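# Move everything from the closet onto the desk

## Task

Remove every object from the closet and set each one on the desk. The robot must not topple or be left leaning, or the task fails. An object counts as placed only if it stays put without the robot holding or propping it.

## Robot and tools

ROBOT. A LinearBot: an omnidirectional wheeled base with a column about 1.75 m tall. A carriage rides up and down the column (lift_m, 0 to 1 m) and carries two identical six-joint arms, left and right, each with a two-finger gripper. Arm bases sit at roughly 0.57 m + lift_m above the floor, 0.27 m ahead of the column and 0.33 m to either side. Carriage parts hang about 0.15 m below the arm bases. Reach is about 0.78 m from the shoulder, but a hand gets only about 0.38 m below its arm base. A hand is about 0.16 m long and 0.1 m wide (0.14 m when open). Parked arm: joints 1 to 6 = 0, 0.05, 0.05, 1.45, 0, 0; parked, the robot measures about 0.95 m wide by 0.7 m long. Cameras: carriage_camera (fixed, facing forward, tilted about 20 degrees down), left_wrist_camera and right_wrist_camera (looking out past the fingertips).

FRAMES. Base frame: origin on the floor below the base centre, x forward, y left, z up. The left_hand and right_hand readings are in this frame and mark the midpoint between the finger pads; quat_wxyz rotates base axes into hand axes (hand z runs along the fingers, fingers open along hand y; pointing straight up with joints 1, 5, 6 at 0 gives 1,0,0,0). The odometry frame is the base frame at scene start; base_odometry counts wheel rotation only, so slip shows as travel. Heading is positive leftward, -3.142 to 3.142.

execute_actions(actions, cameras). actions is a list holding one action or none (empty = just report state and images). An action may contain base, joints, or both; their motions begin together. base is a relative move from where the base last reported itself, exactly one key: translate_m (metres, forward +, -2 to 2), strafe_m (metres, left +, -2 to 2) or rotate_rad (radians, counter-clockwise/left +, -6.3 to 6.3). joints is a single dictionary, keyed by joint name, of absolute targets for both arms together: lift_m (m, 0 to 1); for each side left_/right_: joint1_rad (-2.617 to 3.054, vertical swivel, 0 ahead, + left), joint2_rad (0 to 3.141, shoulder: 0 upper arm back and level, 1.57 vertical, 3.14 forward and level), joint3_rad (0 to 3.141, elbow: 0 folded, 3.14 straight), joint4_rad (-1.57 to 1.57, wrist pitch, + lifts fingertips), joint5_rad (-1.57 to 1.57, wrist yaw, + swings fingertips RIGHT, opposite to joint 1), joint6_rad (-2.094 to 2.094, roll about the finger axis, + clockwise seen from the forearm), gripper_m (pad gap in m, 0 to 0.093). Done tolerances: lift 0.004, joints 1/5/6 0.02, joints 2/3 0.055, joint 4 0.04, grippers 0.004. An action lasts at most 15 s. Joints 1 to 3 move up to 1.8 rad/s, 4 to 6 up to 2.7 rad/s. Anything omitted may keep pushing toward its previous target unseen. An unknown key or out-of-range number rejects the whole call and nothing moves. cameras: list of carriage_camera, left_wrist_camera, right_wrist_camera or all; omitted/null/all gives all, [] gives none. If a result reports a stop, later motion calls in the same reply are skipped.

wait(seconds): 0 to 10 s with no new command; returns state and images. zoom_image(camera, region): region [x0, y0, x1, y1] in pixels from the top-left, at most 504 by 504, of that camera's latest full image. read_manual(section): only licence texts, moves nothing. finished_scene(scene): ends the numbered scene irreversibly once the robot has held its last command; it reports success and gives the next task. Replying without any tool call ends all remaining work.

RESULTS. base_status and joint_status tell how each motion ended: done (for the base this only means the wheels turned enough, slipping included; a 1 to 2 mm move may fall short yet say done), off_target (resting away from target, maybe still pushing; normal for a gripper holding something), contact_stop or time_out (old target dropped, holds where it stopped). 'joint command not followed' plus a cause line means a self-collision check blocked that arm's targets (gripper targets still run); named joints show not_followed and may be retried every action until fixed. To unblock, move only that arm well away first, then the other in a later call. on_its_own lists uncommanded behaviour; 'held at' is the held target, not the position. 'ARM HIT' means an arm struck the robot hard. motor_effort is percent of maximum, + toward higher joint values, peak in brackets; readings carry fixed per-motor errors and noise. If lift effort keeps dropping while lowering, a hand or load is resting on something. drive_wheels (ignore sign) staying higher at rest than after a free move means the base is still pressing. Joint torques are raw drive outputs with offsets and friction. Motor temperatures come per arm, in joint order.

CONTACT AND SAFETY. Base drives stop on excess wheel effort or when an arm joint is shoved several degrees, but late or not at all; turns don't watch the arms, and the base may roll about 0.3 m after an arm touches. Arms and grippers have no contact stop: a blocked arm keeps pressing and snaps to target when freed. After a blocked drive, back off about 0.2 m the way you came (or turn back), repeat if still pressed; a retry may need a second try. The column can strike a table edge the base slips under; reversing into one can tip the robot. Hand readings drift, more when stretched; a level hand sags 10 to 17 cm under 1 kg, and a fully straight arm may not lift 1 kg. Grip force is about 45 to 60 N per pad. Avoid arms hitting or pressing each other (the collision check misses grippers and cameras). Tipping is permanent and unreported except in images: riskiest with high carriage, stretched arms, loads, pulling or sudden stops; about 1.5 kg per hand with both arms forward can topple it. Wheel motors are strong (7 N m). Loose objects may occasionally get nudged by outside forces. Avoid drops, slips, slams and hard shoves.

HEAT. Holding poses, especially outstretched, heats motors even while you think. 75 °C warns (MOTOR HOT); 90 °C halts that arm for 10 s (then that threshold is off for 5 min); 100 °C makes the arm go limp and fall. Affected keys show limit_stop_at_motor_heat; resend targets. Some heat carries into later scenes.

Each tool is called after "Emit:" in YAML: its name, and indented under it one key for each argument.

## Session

Emit:
execute_actions:
  actions: []

Scene clock: 0.00 s.
Joint torques (N m, as the arm reports them, + toward a larger angle): no reading
Motor temperatures (°C, as the motors report them): left_arm=[17 24 23 18 16 19] | right_arm=[20 23 24 20 17 17]
base_odometry: x=+0.000 y=+0.000 heading=+0.000 (m, m, rad; odometry frame)
base_status: not commanded
joint_positions: lift_m=+0.298 left_joint1_rad=-0.001 left_joint2_rad=+0.035 left_joint3_rad=+0.040 left_joint4_rad=+1.448 left_joint5_rad=-0.039 left_joint6_rad=-0.040 left_gripper_m=+0.094 right_joint1_rad=-0.006 right_joint2_rad=+0.080 right_joint3_rad=+0.059 right_joint4_rad=+1.509 right_joint5_rad=+0.001 right_joint6_rad=+0.009 right_gripper_m=+0.094
joint_status: not commanded
motor_effort: lift_m=+34 drive_wheels=+0 (%)
left_hand: x=+0.3030 y=+0.3272 z=+1.3059 quat_wxyz=(+0.998, -0.021, +0.058, -0.019) (m; base frame)
right_hand: x=+0.2965 y=-0.3208 z=+1.3125 quat_wxyz=(+0.999, +0.001, +0.041, +0.001) (m; base frame)
pictures: carriage_camera, left_wrist_camera, right_wrist_camera
Images, in order (width x height): carriage_camera 504x504, left_wrist_camera 504x504, right_wrist_camera 504x504.

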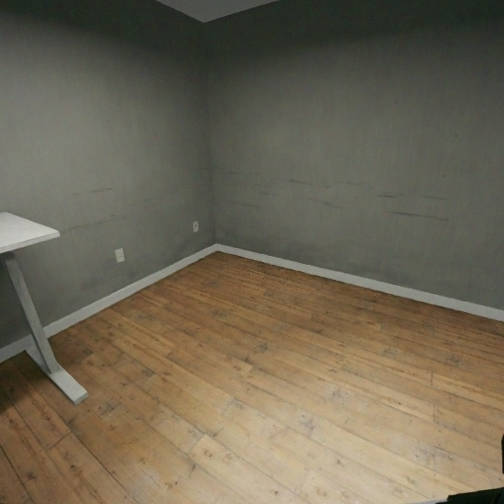

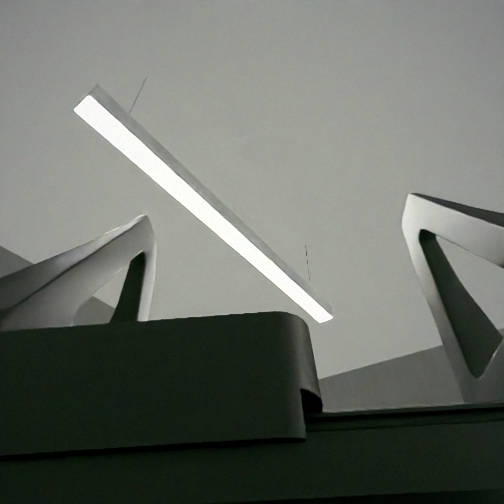

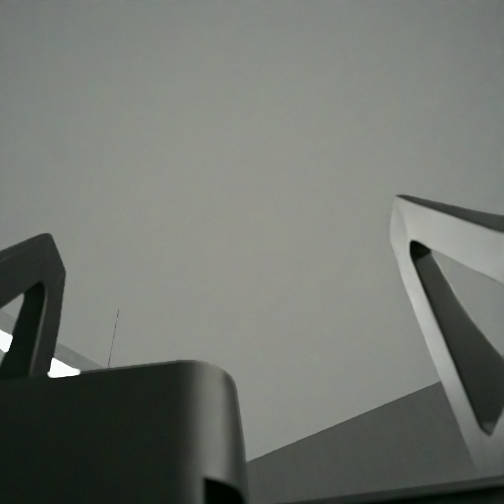

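Emit:
execute_actions:
  actions:
    - {"base":{"rotate_rad":-2.15}}
  cameras: ["carriage_camera"]

Scene clock: 3.93 s.
Joint torques (N m, as the arm reports them, + toward a larger angle): left_arm=[ 0.06  5.04  5.63 -0.24  0.09  0.  ] | right_arm=[-0.4   4.93  5.59 -0.38 -0.01  0.  ]
Motor temperatures (°C, as the motors report them): left_arm=[17 24 23 18 16 19] | right_arm=[20 23 24 20 17 17]
base_odometry: x=+0.000 y=+0.000 heading=-2.150 (m, m, rad; odometry frame)
base_status: done
joint_positions: lift_m=+0.298 left_joint1_rad=-0.001 left_joint2_rad=+0.035 left_joint3_rad=+0.040 left_joint4_rad=+1.448 left_joint5_rad=-0.039 left_joint6_rad=-0.040 left_gripper_m=+0.094 right_joint1_rad=-0.006 right_joint2_rad=+0.080 right_joint3_rad=+0.059 right_joint4_rad=+1.509 right_joint5_rad=+0.001 right_joint6_rad=+0.009 right_gripper_m=+0.094
joint_status: not commanded
motor_effort: lift_m=+38(37) drive_wheels=+6(15) (%)
left_hand: x=+0.3032 y=+0.3272 z=+1.3059 quat_wxyz=(+0.998, -0.021, +0.059, -0.019) (m; base frame)
right_hand: x=+0.2965 y=-0.3208 z=+1.3125 quat_wxyz=(+0.999, +0.001, +0.041, +0.001) (m; base frame)
pictures: carriage_camera
Images, in order (width x height): carriage_camera 504x504.

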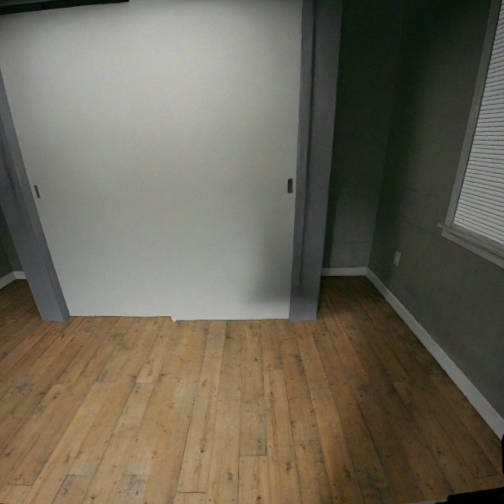

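Emit:
execute_actions:
  actions:
    - {"base":{"translate_m":0.9},"joints":{"lift_m":0.06,"right_joint1_rad":0,"right_joint2_rad":1.0,"right_joint3_rad":1.0,"right_joint4_rad":0,"right_gripper_m":0}}
  cameras: ["carriage_camera","right_wrist_camera"]

Scene clock: 8.67 s.
Joint torques (N m, as the arm reports them, + toward a larger angle): left_arm=[ 0.06  5.04  5.73 -0.29  0.09  0.  ] | right_arm=[ 0.1  -2.55  8.97  2.29 -0.02  0.  ]
Motor temperatures (°C, as the motors report them): left_arm=[17 24 23 18 16 19] | right_arm=[20 23 25 21 17 17]
base_odometry: x=-0.493 y=-0.753 heading=-2.150 (m, m, rad; odometry frame)
base_status: done
joint_positions: lift_m=+0.060 left_joint1_rad=-0.001 left_joint2_rad=+0.035 left_joint3_rad=+0.040 left_joint4_rad=+1.447 left_joint5_rad=-0.039 left_joint6_rad=-0.040 left_gripper_m=+0.094 right_joint1_rad=-0.006 right_joint2_rad=+0.999 right_joint3_rad=+0.972 right_joint4_rad=-0.002 right_joint5_rad=+0.001 right_joint6_rad=+0.009 right_gripper_m=+0.000
joint_status: all done
motor_effort: lift_m=+39(34) drive_wheels=-5(24) (%)
left_hand: x=+0.3033 y=+0.3272 z=+1.0679 quat_wxyz=(+0.998, -0.021, +0.059, -0.019) (m; base frame)
right_hand: x=+0.6426 y=-0.3230 z=+1.0219 quat_wxyz=(+0.697, +0.006, +0.717, +0.000) (m; base frame)
pictures: carriage_camera, right_wrist_camera
Images, in order (width x height): carriage_camera 504x504, right_wrist_camera 504x504.

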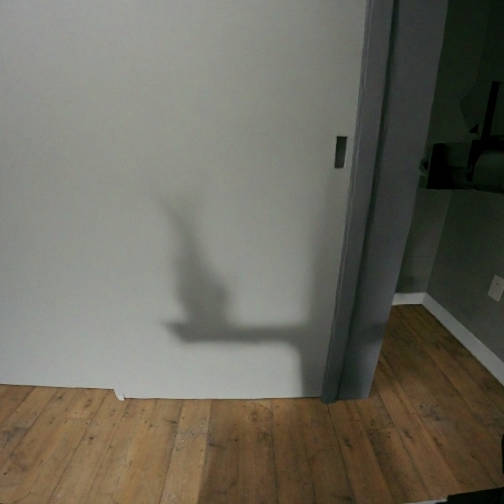

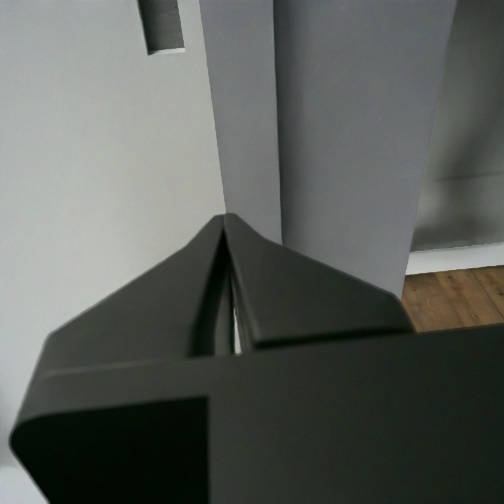

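Emit:
execute_actions:
  actions:
    - {"base":{"strafe_m":0.07}}
  cameras: []

Emit:
execute_actions:
  actions:
    - {"base":{"translate_m":0.18}}
  cameras: ["carriage_camera","right_wrist_camera"]

Scene clock: 10.87 s.
Joint torques (N m, as the arm reports them, + toward a larger angle): left_arm=[ 0.04  5.07  5.64 -0.24  0.1   0.  ] | right_arm=[ 0.18 -2.57  8.96  2.29 -0.01 -0.01]
Motor temperatures (°C, as the motors report them): left_arm=[17 24 23 18 16 19] | right_arm=[20 23 26 22 17 17]
base_odometry: x=-0.435 y=-0.791 heading=-2.151 (m, m, rad; odometry frame)
base_status: done
joint_positions: lift_m=+0.060 left_joint1_rad=-0.001 left_joint2_rad=+0.035 left_joint3_rad=+0.040 left_joint4_rad=+1.447 left_joint5_rad=-0.039 left_joint6_rad=-0.040 left_gripper_m=+0.094 right_joint1_rad=-0.006 right_joint2_rad=+0.999 right_joint3_rad=+0.972 right_joint4_rad=-0.003 right_joint5_rad=+0.001 right_joint6_rad=+0.009 right_gripper_m=+0.000
joint_status: not commanded
motor_effort: lift_m=+38(37) drive_wheels=-2(16) (%)
left_hand: x=+0.3033 y=+0.3272 z=+1.0679 quat_wxyz=(+0.998, -0.021, +0.059, -0.019) (m; base frame)
right_hand: x=+0.6426 y=-0.3230 z=+1.0218 quat_wxyz=(+0.697, +0.006, +0.717, +0.000) (m; base frame)
pictures: none
No camera images: the call's "cameras" was empty. Leave "cameras" out to get every camera's image.

Scene clock: 12.83 s.
Joint torques (N m, as the arm reports them, + toward a larger angle): left_arm=[ 0.07  4.91  5.64 -0.21  0.09  0.  ] | right_arm=[ 0.1  -2.5   8.9   2.31 -0.02  0.  ]
Motor temperatures (°C, as the motors report them): left_arm=[17 24 24 18 16 19] | right_arm=[20 23 26 22 17 17]
base_odometry: x=-0.533 y=-0.942 heading=-2.150 (m, m, rad; odometry frame)
base_status: done
joint_positions: lift_m=+0.060 left_joint1_rad=-0.001 left_joint2_rad=+0.035 left_joint3_rad=+0.040 left_joint4_rad=+1.447 left_joint5_rad=-0.039 left_joint6_rad=-0.040 left_gripper_m=+0.094 right_joint1_rad=-0.006 right_joint2_rad=+0.999 right_joint3_rad=+0.972 right_joint4_rad=-0.004 right_joint5_rad=+0.001 right_joint6_rad=+0.009 right_gripper_m=+0.000
joint_status: not commanded
motor_effort: lift_m=+38(41) drive_wheels=-4(13) (%)
left_hand: x=+0.3033 y=+0.3272 z=+1.0679 quat_wxyz=(+0.998, -0.021, +0.059, -0.019) (m; base frame)
right_hand: x=+0.6426 y=-0.3230 z=+1.0216 quat_wxyz=(+0.696, +0.006, +0.718, +0.000) (m; base frame)
pictures: carriage_camera, right_wrist_camera
Images, in order (width x height): carriage_camera 504x504, right_wrist_camera 504x504.

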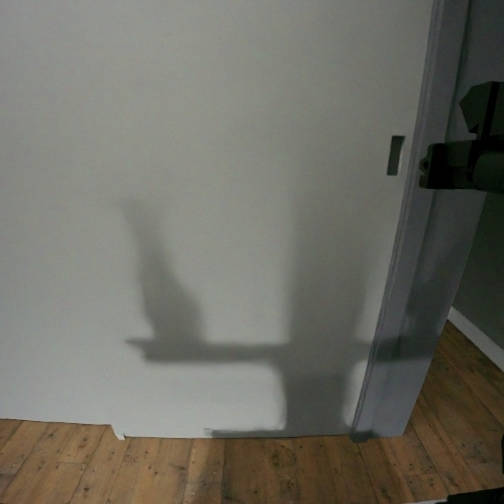

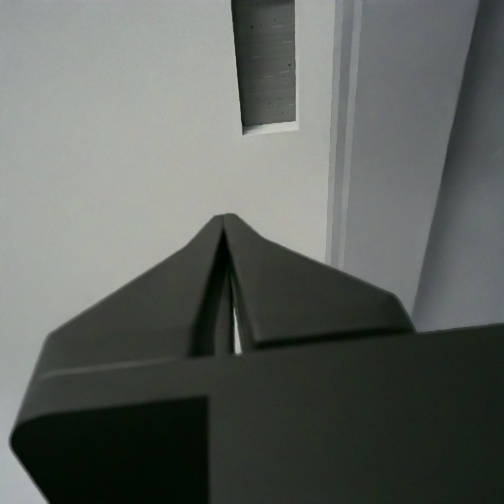

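Emit:
execute_actions:
  actions:
    - {"base":{"strafe_m":-0.035},"joints":{"lift_m":0.08}}
  cameras: []

Emit:
execute_actions:
  actions:
    - {"base":{"translate_m":0.08}}
  cameras: ["carriage_camera","right_wrist_camera"]

Scene clock: 14.30 s.
Joint torques (N m, as the arm reports them, + toward a larger angle): left_arm=[ 0.05  5.07  5.6  -0.22  0.11  0.  ] | right_arm=[ 0.14 -2.51  8.45  2.37 -0.02 -0.01]
Motor temperatures (°C, as the motors report them): left_arm=[17 24 24 18 16 19] | right_arm=[20 23 26 22 17 17]
base_odometry: x=-0.563 y=-0.923 heading=-2.150 (m, m, rad; odometry frame)
base_status: done
joint_positions: lift_m=+0.080 left_joint1_rad=-0.001 left_joint2_rad=+0.035 left_joint3_rad=+0.040 left_joint4_rad=+1.447 left_joint5_rad=-0.039 left_joint6_rad=-0.040 left_gripper_m=+0.094 right_joint1_rad=-0.006 right_joint2_rad=+0.999 right_joint3_rad=+0.980 right_joint4_rad=-0.008 right_joint5_rad=+0.001 right_joint6_rad=+0.009 right_gripper_m=+0.000
joint_status: all done
motor_effort: lift_m=+39(43) drive_wheels=-5(11) (%)
left_hand: x=+0.3033 y=+0.3273 z=+1.0880 quat_wxyz=(+0.998, -0.021, +0.059, -0.019) (m; base frame)
right_hand: x=+0.6422 y=-0.3230 z=+1.0446 quat_wxyz=(+0.698, +0.006, +0.716, +0.000) (m; base frame)
pictures: none
No camera images: the call's "cameras" was empty. Leave "cameras" out to get every camera's image.

Scene clock: 15.70 s.
Joint torques (N m, as the arm reports them, + toward a larger angle): left_arm=[ 0.06  4.99  5.56 -0.22  0.09  0.  ] | right_arm=[ 0.12 -2.54  8.3   2.35 -0.02  0.  ]
Motor temperatures (°C, as the motors report them): left_arm=[17 24 24 18 16 19] | right_arm=[20 23 27 23 17 17]
base_odometry: x=-0.607 y=-0.990 heading=-2.150 (m, m, rad; odometry frame)
base_status: done
joint_positions: lift_m=+0.080 left_joint1_rad=-0.001 left_joint2_rad=+0.035 left_joint3_rad=+0.040 left_joint4_rad=+1.447 left_joint5_rad=-0.039 left_joint6_rad=-0.040 left_gripper_m=+0.094 right_joint1_rad=-0.006 right_joint2_rad=+0.999 right_joint3_rad=+0.980 right_joint4_rad=-0.008 right_joint5_rad=+0.001 right_joint6_rad=+0.009 right_gripper_m=+0.000
joint_status: not commanded
motor_effort: lift_m=+37(32) drive_wheels=-2(13) (%)
left_hand: x=+0.3033 y=+0.3273 z=+1.0880 quat_wxyz=(+0.998, -0.021, +0.059, -0.019) (m; base frame)
right_hand: x=+0.6422 y=-0.3230 z=+1.0445 quat_wxyz=(+0.698, +0.006, +0.716, +0.000) (m; base frame)
pictures: carriage_camera, right_wrist_camera
Images, in order (width x height): carriage_camera 504x504, right_wrist_camera 504x504.

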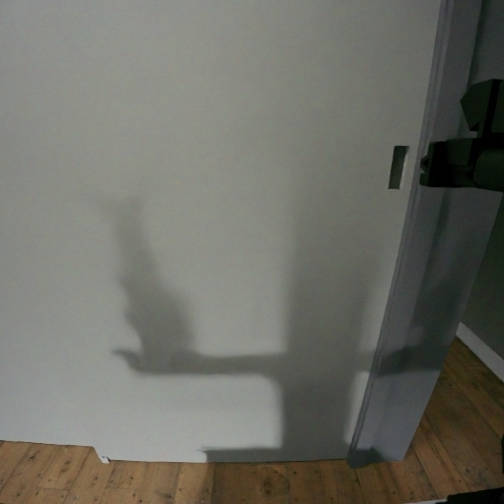

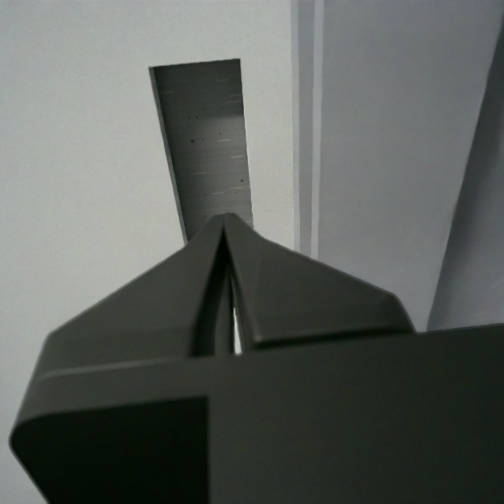

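Aligned. Continue.

Emit:
execute_actions:
  actions:
    - {"base":{"translate_m":0.07}}
  cameras: ["right_wrist_camera"]

Scene clock: 17.57 s.
Joint torques (N m, as the arm reports them, + toward a larger angle): left_arm=[ 0.06  5.03  5.67 -0.27  0.09  0.  ] | right_arm=[ 0.12 -2.48  8.4   2.35 -0.02  0.  ]
Motor temperatures (°C, as the motors report them): left_arm=[17 24 24 18 16 19] | right_arm=[20 23 27 23 17 17]
base_odometry: x=-0.645 y=-1.048 heading=-2.151 (m, m, rad; odometry frame)
base_status: done
joint_positions: lift_m=+0.080 left_joint1_rad=-0.001 left_joint2_rad=+0.035 left_joint3_rad=+0.040 left_joint4_rad=+1.447 left_joint5_rad=-0.039 left_joint6_rad=-0.040 left_gripper_m=+0.094 right_joint1_rad=-0.006 right_joint2_rad=+0.999 right_joint3_rad=+0.980 right_joint4_rad=-0.008 right_joint5_rad=+0.001 right_joint6_rad=+0.009 right_gripper_m=+0.000
joint_status: not commanded
motor_effort: lift_m=+36(35) drive_wheels=-3(14) (%)
left_hand: x=+0.3034 y=+0.3273 z=+1.0879 quat_wxyz=(+0.998, -0.021, +0.059, -0.019) (m; base frame)
right_hand: x=+0.6422 y=-0.3230 z=+1.0445 quat_wxyz=(+0.698, +0.006, +0.716, +0.000) (m; base frame)
pictures: right_wrist_camera
Images, in order (width x height): right_wrist_camera 504x504.

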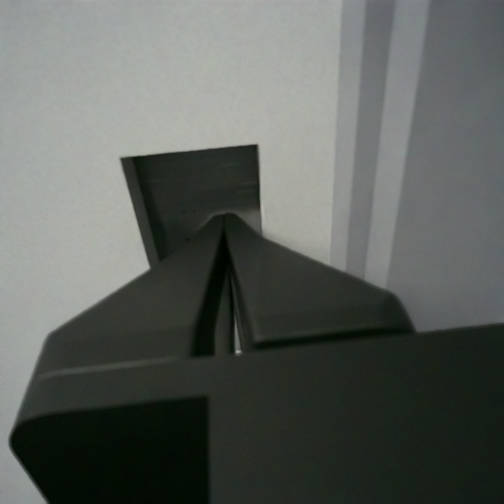

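Emit:
execute_actions:
  actions:
    - {"base":{"translate_m":0.025}}
  cameras: ["right_wrist_camera"]

Scene clock: 18.83 s.
Joint torques (N m, as the arm reports them, + toward a larger angle): left_arm=[ 0.05  5.18  5.84 -0.22  0.09  0.  ] | right_arm=[ 0.09  2.9   8.32  3.04 -0.03  0.  ]
Motor temperatures (°C, as the motors report them): left_arm=[17 24 24 18 16 19] | right_arm=[20 23 27 23 17 17]
base_odometry: x=-0.659 y=-1.069 heading=-2.151 (m, m, rad; odometry frame)
base_status: done
joint_positions: lift_m=+0.080 left_joint1_rad=-0.001 left_joint2_rad=+0.035 left_joint3_rad=+0.040 left_joint4_rad=+1.447 left_joint5_rad=-0.039 left_joint6_rad=-0.040 left_gripper_m=+0.094 right_joint1_rad=-0.006 right_joint2_rad=+0.950 right_joint3_rad=+0.980 right_joint4_rad=-0.065 right_joint5_rad=+0.001 right_joint6_rad=+0.009 right_gripper_m=+0.000
joint_status: not commanded
motor_effort: lift_m=+37(31) drive_wheels=+5(14) (%)
left_hand: x=+0.3033 y=+0.3273 z=+1.0880 quat_wxyz=(+0.998, -0.021, +0.059, -0.019) (m; base frame)
right_hand: x=+0.6285 y=-0.3229 z=+1.0471 quat_wxyz=(+0.695, +0.006, +0.719, +0.000) (m; base frame)
pictures: right_wrist_camera
Images, in order (width x height): right_wrist_camera 504x504.

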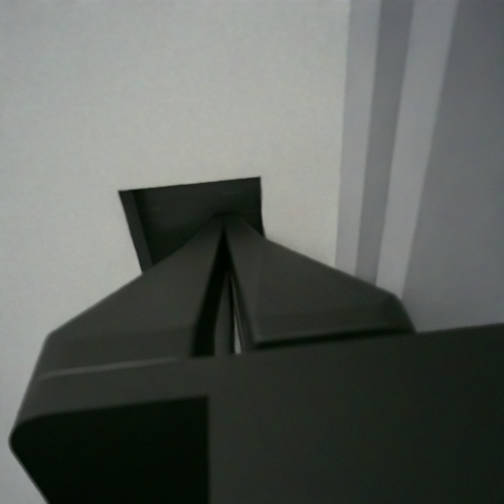

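Emit:
execute_actions:
  actions:
    - {"base":{"strafe_m":0.15},"joints":{"right_joint1_rad":0.03,"right_joint5_rad":0.0,"right_joint2_rad":1.08,"right_joint4_rad":0.03}}
  cameras: ["right_wrist_camera","carriage_camera"]

Scene clock: 21.23 s.
Joint torques (N m, as the arm reports them, + toward a larger angle): left_arm=[ 0.07  5.03  5.77 -0.24  0.09  0.  ] | right_arm=[ 3.28  6.08  7.82  2.75 -2.45 -0.04]
Motor temperatures (°C, as the motors report them): left_arm=[17 24 24 18 16 19] | right_arm=[20 23 27 24 17 17]
base_odometry: x=-0.534 y=-1.152 heading=-2.152 (m, m, rad; odometry frame)
base_status: done
joint_positions: lift_m=+0.080 left_joint1_rad=-0.001 left_joint2_rad=+0.035 left_joint3_rad=+0.040 left_joint4_rad=+1.447 left_joint5_rad=-0.039 left_joint6_rad=-0.040 left_gripper_m=+0.094 right_joint1_rad=-0.015 right_joint2_rad=+0.993 right_joint3_rad=+0.989 right_joint4_rad=-0.013 right_joint5_rad=+0.217 right_joint6_rad=+0.012 right_gripper_m=+0.000
joint_status: right_joint1_rad off_target (ended at -0.015, target +0.030); right_joint2_rad off_target (ended at +0.993, target +1.080); right_joint4_rad off_target (ended at -0.013, target +0.030); right_joint5_rad off_target (ended at +0.218, target +0.000)
motor_effort: lift_m=+36(37) drive_wheels=+7(27) (%)
left_hand: x=+0.3033 y=+0.3273 z=+1.0880 quat_wxyz=(+0.998, -0.021, +0.059, -0.019) (m; base frame)
right_hand: x=+0.6356 y=-0.3629 z=+1.0495 quat_wxyz=(+0.697, +0.086, +0.708, -0.078) (m; base frame)
pictures: carriage_camera, right_wrist_camera
Images, in order (width x height): carriage_camera 504x504, right_wrist_camera 504x504.

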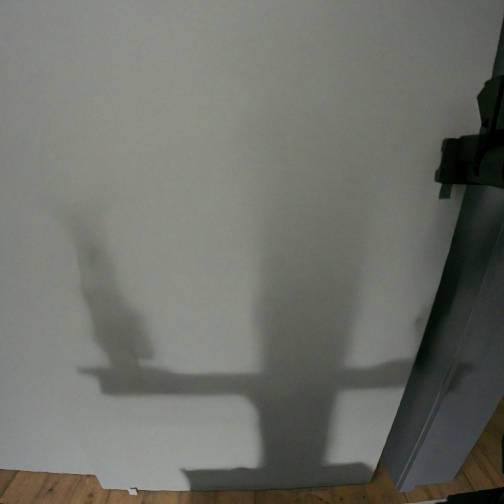

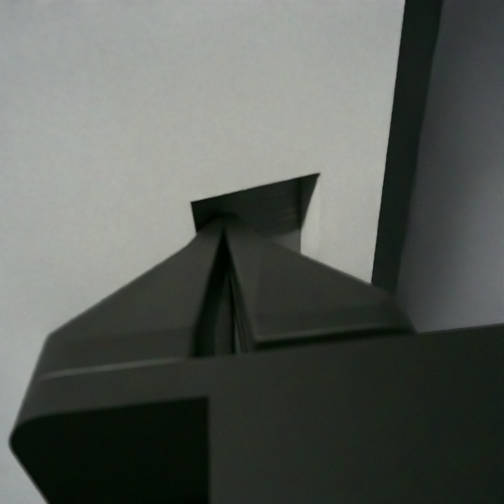

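Emit:
execute_actions:
  actions:
    - {"base":{"strafe_m":0.2},"joints":{"right_joint1_rad":0.1,"right_joint5_rad":-0.05,"right_joint2_rad":1.1,"right_joint4_rad":0.03}}
  cameras: ["right_wrist_camera","carriage_camera"]

Scene clock: 24.00 s.
Joint torques (N m, as the arm reports them, + toward a larger angle): left_arm=[ 0.06  4.91  5.56 -0.29  0.1   0.  ] | right_arm=[ 1.74  8.99  7.82  2.94 -1.27 -0.04]
Motor temperatures (°C, as the motors report them): left_arm=[17 24 24 18 16 19] | right_arm=[20 23 28 25 18 17]
base_odometry: x=-0.367 y=-1.262 heading=-2.152 (m, m, rad; odometry frame)
base_status: done
joint_positions: lift_m=+0.080 left_joint1_rad=-0.001 left_joint2_rad=+0.035 left_joint3_rad=+0.040 left_joint4_rad=+1.447 left_joint5_rad=-0.039 left_joint6_rad=-0.040 left_gripper_m=+0.094 right_joint1_rad=+0.073 right_joint2_rad=+0.985 right_joint3_rad=+0.989 right_joint4_rad=-0.025 right_joint5_rad=+0.065 right_joint6_rad=+0.012 right_gripper_m=+0.000
joint_status: right_joint1_rad off_target (ended at +0.073, target +0.100); right_joint2_rad off_target (ended at +0.985, target +1.100); right_joint4_rad off_target (ended at -0.025, target +0.030); right_joint5_rad off_target (ended at +0.064, target -0.050)
motor_effort: lift_m=+37(36) drive_wheels=+5(20) (%)
left_hand: x=+0.3033 y=+0.3273 z=+1.0880 quat_wxyz=(+0.998, -0.021, +0.059, -0.019) (m; base frame)
right_hand: x=+0.6374 y=-0.3050 z=+1.0492 quat_wxyz=(+0.699, +0.001, +0.715, +0.007) (m; base frame)
pictures: carriage_camera, right_wrist_camera
Images, in order (width x height): carriage_camera 504x504, right_wrist_camera 504x504.

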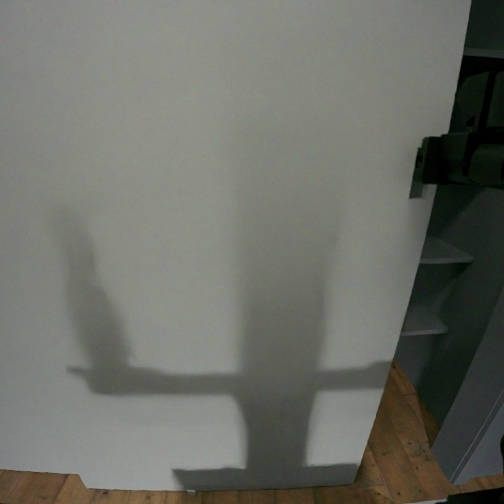

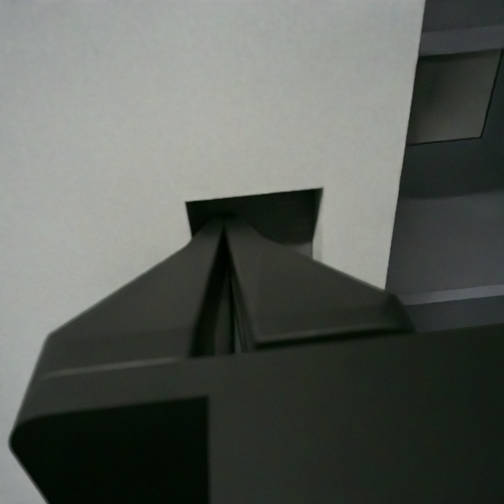

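Holding well. Continue.

Emit:
execute_actions:
  actions:
    - {"base":{"strafe_m":0.35},"joints":{"right_joint1_rad":0.1,"right_joint5_rad":-0.05,"right_joint2_rad":1.07,"right_joint4_rad":0.03}}
  cameras: ["right_wrist_camera","carriage_camera"]

Scene clock: 27.03 s.
Joint torques (N m, as the arm reports them, + toward a larger angle): left_arm=[ 0.05  4.95  5.61 -0.23  0.09  0.  ] | right_arm=[ 0.29  5.74  7.8   2.72 -0.07 -0.04]
Motor temperatures (°C, as the motors report them): left_arm=[17 25 24 18 16 19] | right_arm=[20 23 28 25 18 17]
base_odometry: x=-0.074 y=-1.454 heading=-2.153 (m, m, rad; odometry frame)
base_status: done
joint_positions: lift_m=+0.080 left_joint1_rad=-0.001 left_joint2_rad=+0.035 left_joint3_rad=+0.040 left_joint4_rad=+1.447 left_joint5_rad=-0.039 left_joint6_rad=-0.040 left_gripper_m=+0.094 right_joint1_rad=+0.092 right_joint2_rad=+0.988 right_joint3_rad=+0.989 right_joint4_rad=-0.009 right_joint5_rad=-0.046 right_joint6_rad=+0.012 right_gripper_m=+0.000
joint_status: right_joint2_rad off_target (ended at +0.987, target +1.070); the others done
motor_effort: lift_m=+34(36) drive_wheels=-4(18) (%)
left_hand: x=+0.3033 y=+0.3273 z=+1.0880 quat_wxyz=(+0.998, -0.021, +0.059, -0.019) (m; base frame)
right_hand: x=+0.6363 y=-0.2792 z=+1.0523 quat_wxyz=(+0.702, -0.044, +0.708, +0.053) (m; base frame)
pictures: carriage_camera, right_wrist_camera
Images, in order (width x height): carriage_camera 504x504, right_wrist_camera 504x504.

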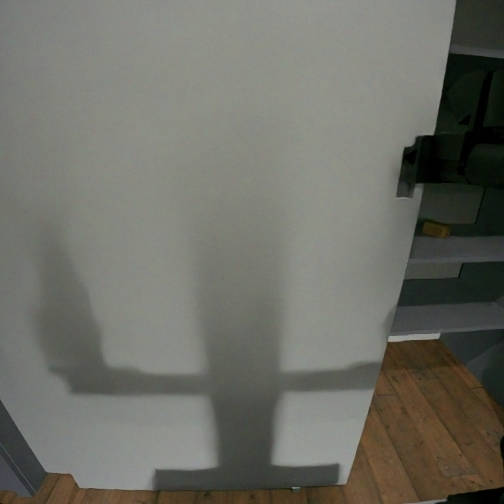

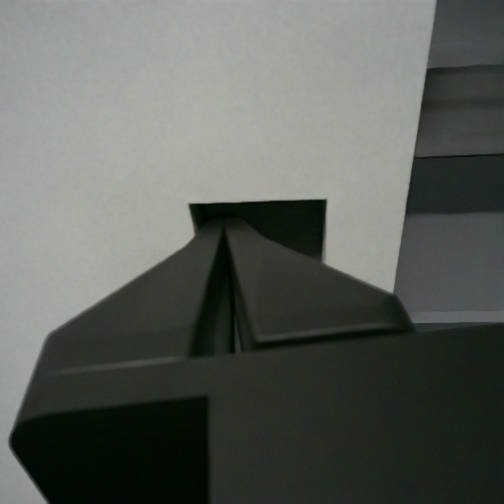

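Emit:
execute_actions:
  actions:
    - {"base":{"strafe_m":0.12},"joints":{"right_joint1_rad":0.1,"right_joint5_rad":-0.05,"right_joint2_rad":1.05,"right_joint4_rad":0.03}}
  cameras: []

Emit:
execute_actions:
  actions:
    - {"base":{"translate_m":-0.7},"joints":{"right_joint1_rad":0.06,"right_joint5_rad":0,"right_joint2_rad":1.0,"right_joint4_rad":0}}
  cameras: []

Emit:
execute_actions:
  actions:
    - {"base":{"strafe_m":-0.5},"joints":{"lift_m":0.85,"right_joint1_rad":0,"right_joint2_rad":0.05,"right_joint3_rad":0.05,"right_joint4_rad":1.45}}
  cameras: ["carriage_camera"]

Scene clock: 29.50 s.
Joint torques (N m, as the arm reports them, + toward a larger angle): left_arm=[ 0.01  5.11  5.63 -0.24  0.1   0.  ] | right_arm=[ 1.97  4.24  7.81  2.73 -1.48 -0.01]
Motor temperatures (°C, as the motors report them): left_arm=[17 25 24 18 16 19] | right_arm=[20 23 28 26 19 17]
base_odometry: x=+0.026 y=-1.520 heading=-2.153 (m, m, rad; odometry frame)
base_status: done
joint_positions: lift_m=+0.080 left_joint1_rad=-0.001 left_joint2_rad=+0.035 left_joint3_rad=+0.040 left_joint4_rad=+1.447 left_joint5_rad=-0.039 left_joint6_rad=-0.040 left_gripper_m=+0.094 right_joint1_rad=+0.071 right_joint2_rad=+0.983 right_joint3_rad=+0.989 right_joint4_rad=-0.010 right_joint5_rad=+0.081 right_joint6_rad=+0.010 right_gripper_m=+0.000
joint_status: right_joint1_rad off_target (ended at +0.071, target +0.100); right_joint2_rad off_target (ended at +0.983, target +1.050); right_joint4_rad off_target (ended at -0.010, target +0.030); right_joint5_rad off_target (ended at +0.081, target -0.050)
motor_effort: lift_m=+35(35) drive_wheels=+3(15) (%)
left_hand: x=+0.3033 y=+0.3273 z=+1.0880 quat_wxyz=(+0.998, -0.021, +0.059, -0.019) (m; base frame)
right_hand: x=+0.6368 y=-0.3087 z=+1.0537 quat_wxyz=(+0.706, +0.007, +0.708, +0.000) (m; base frame)
pictures: none
No camera images: the call's "cameras" was empty. Leave "cameras" out to get every camera's image.

Scene clock: 33.13 s.
Joint torques (N m, as the arm reports them, + toward a larger angle): left_arm=[ 0.05  5.07  5.69 -0.24  0.09  0.  ] | right_arm=[-0.52 -1.65  7.79  2.37 -0.12 -0.01]
Motor temperatures (°C, as the motors report them): left_arm=[17 25 25 18 16 19] | right_arm=[20 23 28 26 18 17]
base_odometry: x=+0.411 y=-0.935 heading=-2.153 (m, m, rad; odometry frame)
base_status: done
joint_positions: lift_m=+0.080 left_joint1_rad=-0.001 left_joint2_rad=+0.035 left_joint3_rad=+0.040 left_joint4_rad=+1.447 left_joint5_rad=-0.039 left_joint6_rad=-0.040 left_gripper_m=+0.094 right_joint1_rad=+0.062 right_joint2_rad=+0.991 right_joint3_rad=+0.989 right_joint4_rad=-0.010 right_joint5_rad=+0.009 right_joint6_rad=+0.010 right_gripper_m=+0.000
joint_status: all done
motor_effort: lift_m=+40(33) drive_wheels=-3(13) (%)
left_hand: x=+0.3033 y=+0.3273 z=+1.0880 quat_wxyz=(+0.998, -0.021, +0.059, -0.019) (m; base frame)
right_hand: x=+0.6391 y=-0.2995 z=+1.0508 quat_wxyz=(+0.702, -0.015, +0.711, +0.022) (m; base frame)
pictures: none
No camera images: the call's "cameras" was empty. Leave "cameras" out to get every camera's image.

Scene clock: 36.73 s.
Joint torques (N m, as the arm reports them, + toward a larger angle): left_arm=[ 0.01  5.04  5.63 -0.26  0.1   0.  ] | right_arm=[-0.88  4.03  4.37 -0.13 -0.07 -0.01]
Motor temperatures (°C, as the motors report them): left_arm=[17 25 25 18 16 19] | right_arm=[20 22 28 25 18 17]
base_odometry: x=-0.007 y=-0.660 heading=-2.153 (m, m, rad; odometry frame)
base_status: done
joint_positions: lift_m=+0.850 left_joint1_rad=-0.001 left_joint2_rad=+0.035 left_joint3_rad=+0.040 left_joint4_rad=+1.447 left_joint5_rad=-0.039 left_joint6_rad=-0.040 left_gripper_m=+0.094 right_joint1_rad=+0.006 right_joint2_rad=+0.056 right_joint3_rad=+0.064 right_joint4_rad=+1.440 right_joint5_rad=+0.004 right_joint6_rad=+0.010 right_gripper_m=+0.000
joint_status: all done
motor_effort: lift_m=+35(43) drive_wheels=-1(11) (%)
left_hand: x=+0.3033 y=+0.3273 z=+1.8580 quat_wxyz=(+0.998, -0.021, +0.059, -0.019) (m; base frame)
right_hand: x=+0.3044 y=-0.3211 z=+1.8644 quat_wxyz=(+0.998, +0.002, +0.061, +0.007) (m; base frame)
pictures: carriage_camera
Images, in order (width x height): carriage_camera 504x504.

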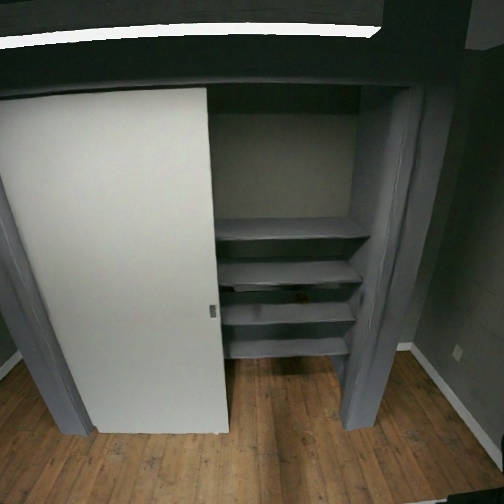

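Emit:
zoom_image:
  camera: "carriage_camera"
  region: [200,200,380,380]

Region (200, 200, 380, 380) of carriage_camera's 504x504 image, scaled by 2.800, with more detail than that image has.

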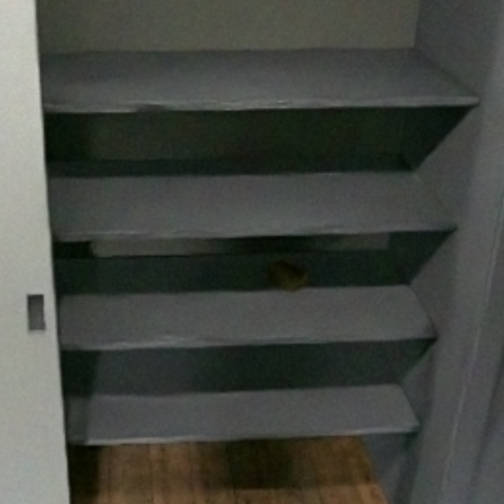

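Emit:
execute_actions:
  actions:
    - {"base":{"translate_m":0.25},"joints":{"lift_m":0.1}}
  cameras: ["carriage_camera"]

Emit:
zoom_image:
  camera: "carriage_camera"
  region: [180,60,420,340]

Scene clock: 41.00 s.
Joint torques (N m, as the arm reports them, + toward a larger angle): left_arm=[ 0.05  5.06  5.62 -0.24  0.09  0.  ] | right_arm=[-0.86  3.99  4.37 -0.15 -0.06 -0.01]
Motor temperatures (°C, as the motors report them): left_arm=[17 25 25 18 16 19] | right_arm=[20 22 28 24 18 17]
base_odometry: x=-0.145 y=-0.869 heading=-2.154 (m, m, rad; odometry frame)
base_status: done
joint_positions: lift_m=+0.100 left_joint1_rad=-0.001 left_joint2_rad=+0.035 left_joint3_rad=+0.040 left_joint4_rad=+1.447 left_joint5_rad=-0.039 left_joint6_rad=-0.040 left_gripper_m=+0.094 right_joint1_rad=+0.006 right_joint2_rad=+0.056 right_joint3_rad=+0.064 right_joint4_rad=+1.443 right_joint5_rad=+0.004 right_joint6_rad=+0.010 right_gripper_m=+0.000
joint_status: all done
motor_effort: lift_m=+36(37) drive_wheels=-4(14) (%)
left_hand: x=+0.3033 y=+0.3273 z=+1.1079 quat_wxyz=(+0.998, -0.021, +0.059, -0.019) (m; base frame)
right_hand: x=+0.3038 y=-0.3211 z=+1.1143 quat_wxyz=(+0.998, +0.002, +0.060, +0.007) (m; base frame)
pictures: carriage_camera
Images, in order (width x height): carriage_camera 504x504.

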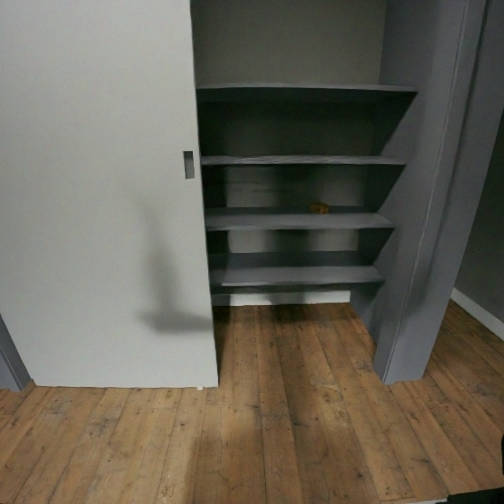

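Region (180, 60, 420, 340) of carriage_camera's 504x504 image, scaled by 1.800, with more detail than that image has; it fills the left 432 columns of this view, and the rest is white.

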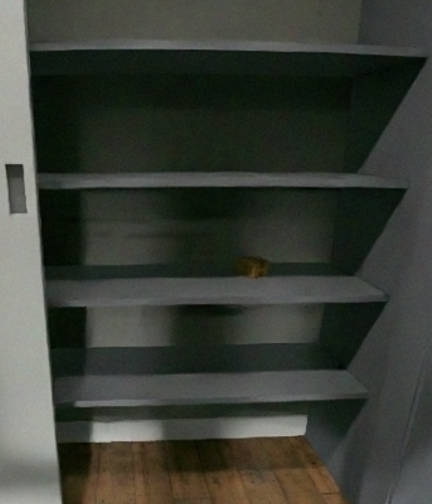

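Emit:
execute_actions:
  actions:
    - {"base":{"strafe_m":-0.1},"joints":{"lift_m":0.12,"right_joint1_rad":0,"right_joint2_rad":2.35,"right_joint3_rad":1.85,"right_joint4_rad":0.25,"right_gripper_m":0.09}}
  cameras: []

Emit:
execute_actions:
  actions:
    - {"base":{"translate_m":0.35}}
  cameras: ["carriage_camera","right_wrist_camera"]

Scene clock: 44.83 s.
Joint torques (N m, as the arm reports them, + toward a larger angle): left_arm=[ 0.05  4.97  5.68 -0.26  0.1   0.  ] | right_arm=[ -0.84 -18.32   9.28   2.53  -0.06  -0.02]
Motor temperatures (°C, as the motors report them): left_arm=[17 25 25 18 16 19] | right_arm=[20 23 28 24 18 17]
base_odometry: x=-0.228 y=-0.814 heading=-2.153 (m, m, rad; odometry frame)
base_status: done
joint_positions: lift_m=+0.120 left_joint1_rad=-0.001 left_joint2_rad=+0.035 left_joint3_rad=+0.040 left_joint4_rad=+1.447 left_joint5_rad=-0.039 left_joint6_rad=-0.040 left_gripper_m=+0.094 right_joint1_rad=+0.006 right_joint2_rad=+2.369 right_joint3_rad=+1.817 right_joint4_rad=+0.229 right_joint5_rad=+0.004 right_joint6_rad=+0.010 right_gripper_m=+0.090
joint_status: all done
motor_effort: lift_m=+37(42) drive_wheels=+1(14) (%)
left_hand: x=+0.3033 y=+0.3273 z=+1.1279 quat_wxyz=(+0.998, -0.021, +0.059, -0.019) (m; base frame)
right_hand: x=+0.9556 y=-0.3175 z=+0.8426 quat_wxyz=(+0.584, +0.003, +0.811, +0.003) (m; base frame)
pictures: none
No camera images: the call's "cameras" was empty. Leave "cameras" out to get every camera's image.

Scene clock: 47.50 s.
Joint torques (N m, as the arm reports them, + toward a larger angle): left_arm=[ 0.02  5.06  5.67 -0.23  0.09  0.  ] | right_arm=[ -0.81 -18.21   9.19   2.49  -0.06  -0.01]
Motor temperatures (°C, as the motors report them): left_arm=[17 25 25 18 16 19] | right_arm=[20 25 29 24 17 17]
base_odometry: x=-0.421 y=-1.106 heading=-2.154 (m, m, rad; odometry frame)
base_status: done
joint_positions: lift_m=+0.120 left_joint1_rad=-0.001 left_joint2_rad=+0.035 left_joint3_rad=+0.040 left_joint4_rad=+1.447 left_joint5_rad=-0.039 left_joint6_rad=-0.040 left_gripper_m=+0.094 right_joint1_rad=+0.006 right_joint2_rad=+2.368 right_joint3_rad=+1.817 right_joint4_rad=+0.232 right_joint5_rad=+0.004 right_joint6_rad=+0.010 right_gripper_m=+0.090
joint_status: not commanded
motor_effort: lift_m=+40(38) drive_wheels=-4(18) (%)
left_hand: x=+0.3033 y=+0.3273 z=+1.1279 quat_wxyz=(+0.998, -0.021, +0.059, -0.019) (m; base frame)
right_hand: x=+0.9558 y=-0.3175 z=+0.8437 quat_wxyz=(+0.586, +0.003, +0.810, +0.003) (m; base frame)
pictures: carriage_camera, right_wrist_camera
Images, in order (width x height): carriage_camera 504x504, right_wrist_camera 504x504.

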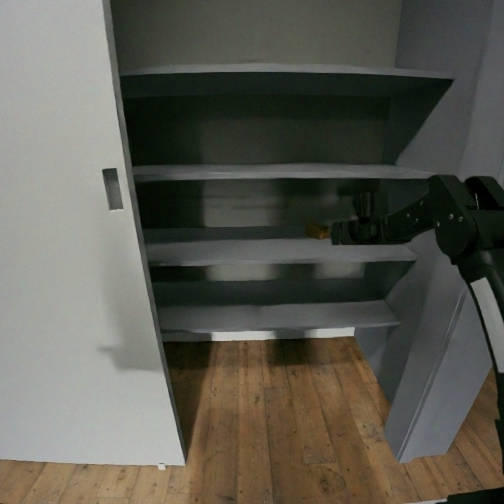

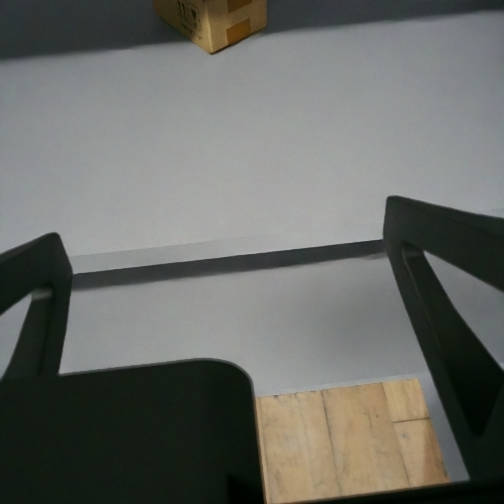

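Emit:
execute_actions:
  actions:
    - {"base":{"translate_m":0.17}}
  cameras: ["carriage_camera","right_wrist_camera"]

Scene clock: 50.03 s.
Joint torques (N m, as the arm reports them, + toward a larger angle): left_arm=[ 0.06  5.03  5.6  -0.27  0.09  0.  ] | right_arm=[ -0.7  -18.16   9.22   2.47  -0.07  -0.02]
Motor temperatures (°C, as the motors report them): left_arm=[17 25 25 17 16 19] | right_arm=[20 26 29 25 17 17]
base_odometry: x=-0.515 y=-1.248 heading=-2.155 (m, m, rad; odometry frame)
base_status: done
joint_positions: lift_m=+0.120 left_joint1_rad=-0.001 left_joint2_rad=+0.035 left_joint3_rad=+0.040 left_joint4_rad=+1.448 left_joint5_rad=-0.039 left_joint6_rad=-0.040 left_gripper_m=+0.094 right_joint1_rad=+0.004 right_joint2_rad=+2.367 right_joint3_rad=+1.817 right_joint4_rad=+0.233 right_joint5_rad=+0.004 right_joint6_rad=+0.010 right_gripper_m=+0.090
joint_status: not commanded
motor_effort: lift_m=+33(36) drive_wheels=-6(18) (%)
left_hand: x=+0.3032 y=+0.3273 z=+1.1279 quat_wxyz=(+0.998, -0.021, +0.059, -0.019) (m; base frame)
right_hand: x=+0.9559 y=-0.3188 z=+0.8445 quat_wxyz=(+0.587, +0.004, +0.810, +0.002) (m; base frame)
pictures: carriage_camera, right_wrist_camera
Images, in order (width x height): carriage_camera 504x504, right_wrist_camera 504x504.

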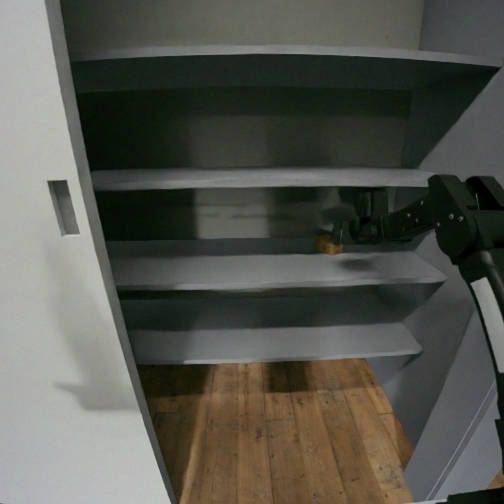

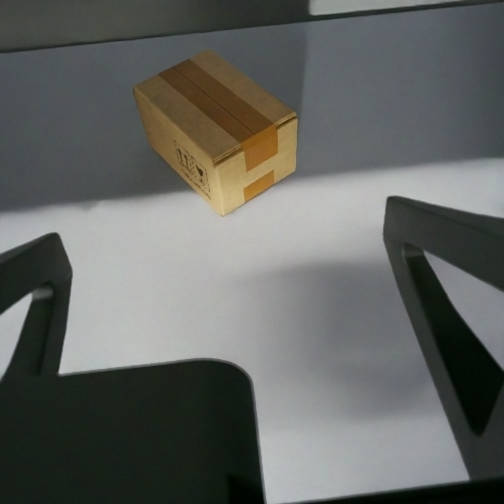

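Emit:
execute_actions:
  actions:
    - {"joints":{"right_joint1_rad":-0.25,"right_joint5_rad":-0.8,"right_joint6_rad":-0.22,"lift_m":0.10}}
  cameras: ["carriage_camera","right_wrist_camera"]

Scene clock: 52.07 s.
Joint torques (N m, as the arm reports them, + toward a larger angle): left_arm=[ 0.06  5.07  5.57 -0.26  0.1   0.  ] | right_arm=[ -0.66 -17.77   8.33   2.19  -0.27  -0.06]
Motor temperatures (°C, as the motors report them): left_arm=[17 25 25 17 16 19] | right_arm=[20 27 29 25 17 17]
base_odometry: x=-0.515 y=-1.248 heading=-2.155 (m, m, rad; odometry frame)
base_status: not commanded
joint_positions: lift_m=+0.100 left_joint1_rad=-0.001 left_joint2_rad=+0.035 left_joint3_rad=+0.040 left_joint4_rad=+1.448 left_joint5_rad=-0.039 left_joint6_rad=-0.040 left_gripper_m=+0.094 right_joint1_rad=-0.246 right_joint2_rad=+2.366 right_joint3_rad=+1.829 right_joint4_rad=+0.236 right_joint5_rad=-0.792 right_joint6_rad=-0.215 right_gripper_m=+0.090
joint_status: all done
motor_effort: lift_m=+37(36) drive_wheels=-1(4) (%)
left_hand: x=+0.3032 y=+0.3273 z=+1.1079 quat_wxyz=(+0.998, -0.021, +0.059, -0.019) (m; base frame)
right_hand: x=+0.9196 y=-0.3568 z=+0.8466 quat_wxyz=(+0.604, -0.217, +0.746, +0.177) (m; base frame)
pictures: carriage_camera, right_wrist_camera
Images, in order (width x height): carriage_camera 504x504, right_wrist_camera 504x504.

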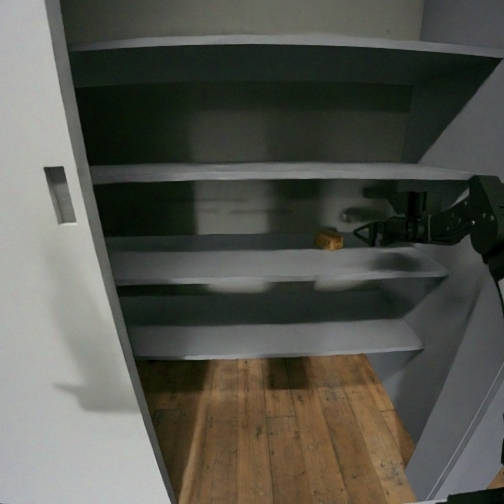

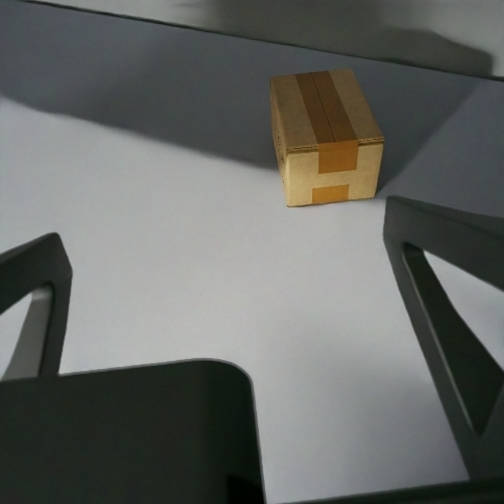

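Emit:
execute_actions:
  actions:
    - {"base":{"strafe_m":-0.03}}

Scene clock: 54.73 s.
Joint torques (N m, as the arm reports them, + toward a larger angle): left_arm=[ 0.05  5.05  5.65 -0.25  0.09  0.  ] | right_arm=[ -0.67 -17.78   8.34   2.18  -0.24  -0.06]
Motor temperatures (°C, as the motors report them): left_arm=[17 25 25 17 16 19] | right_arm=[20 28 29 25 17 17]
base_odometry: x=-0.540 y=-1.232 heading=-2.154 (m, m, rad; odometry frame)
base_status: done
joint_positions: lift_m=+0.100 left_joint1_rad=-0.001 left_joint2_rad=+0.035 left_joint3_rad=+0.040 left_joint4_rad=+1.448 left_joint5_rad=-0.039 left_joint6_rad=-0.040 left_gripper_m=+0.094 right_joint1_rad=-0.248 right_joint2_rad=+2.366 right_joint3_rad=+1.829 right_joint4_rad=+0.236 right_joint5_rad=-0.793 right_joint6_rad=-0.215 right_gripper_m=+0.090
joint_status: not commanded
motor_effort: lift_m=+38(36) drive_wheels=-4(14) (%)
left_hand: x=+0.3032 y=+0.3273 z=+1.1079 quat_wxyz=(+0.998, -0.021, +0.059, -0.019) (m; base frame)
right_hand: x=+0.9195 y=-0.3577 z=+0.8467 quat_wxyz=(+0.604, -0.217, +0.746, +0.177) (m; base frame)
pictures: carriage_camera, left_wrist_camera, right_wrist_camera
Images, in order (width x height): carriage_camera 504x504, left_wrist_camera 504x504, right_wrist_camera 504x504.

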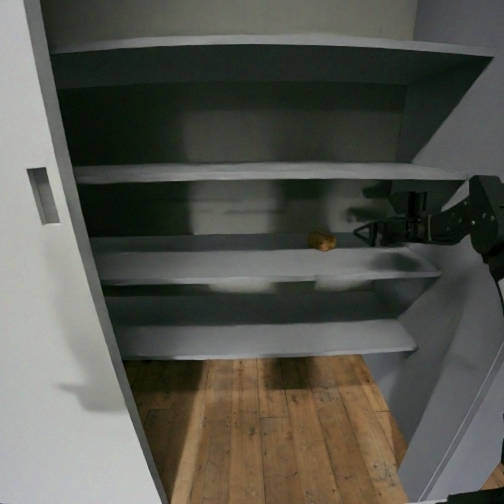

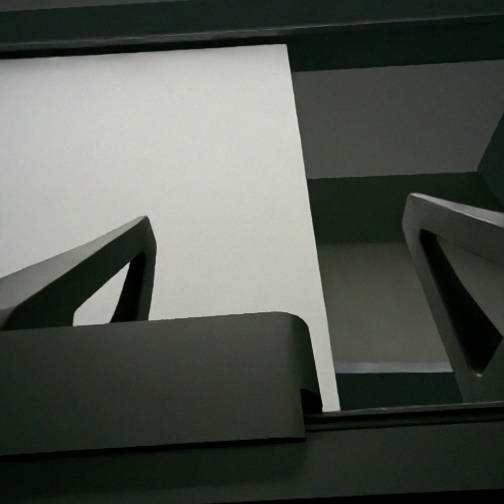

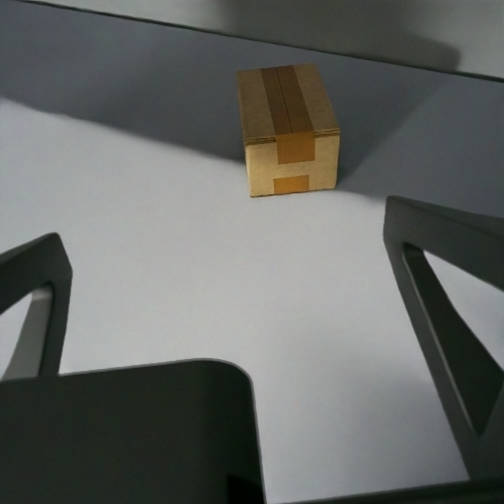

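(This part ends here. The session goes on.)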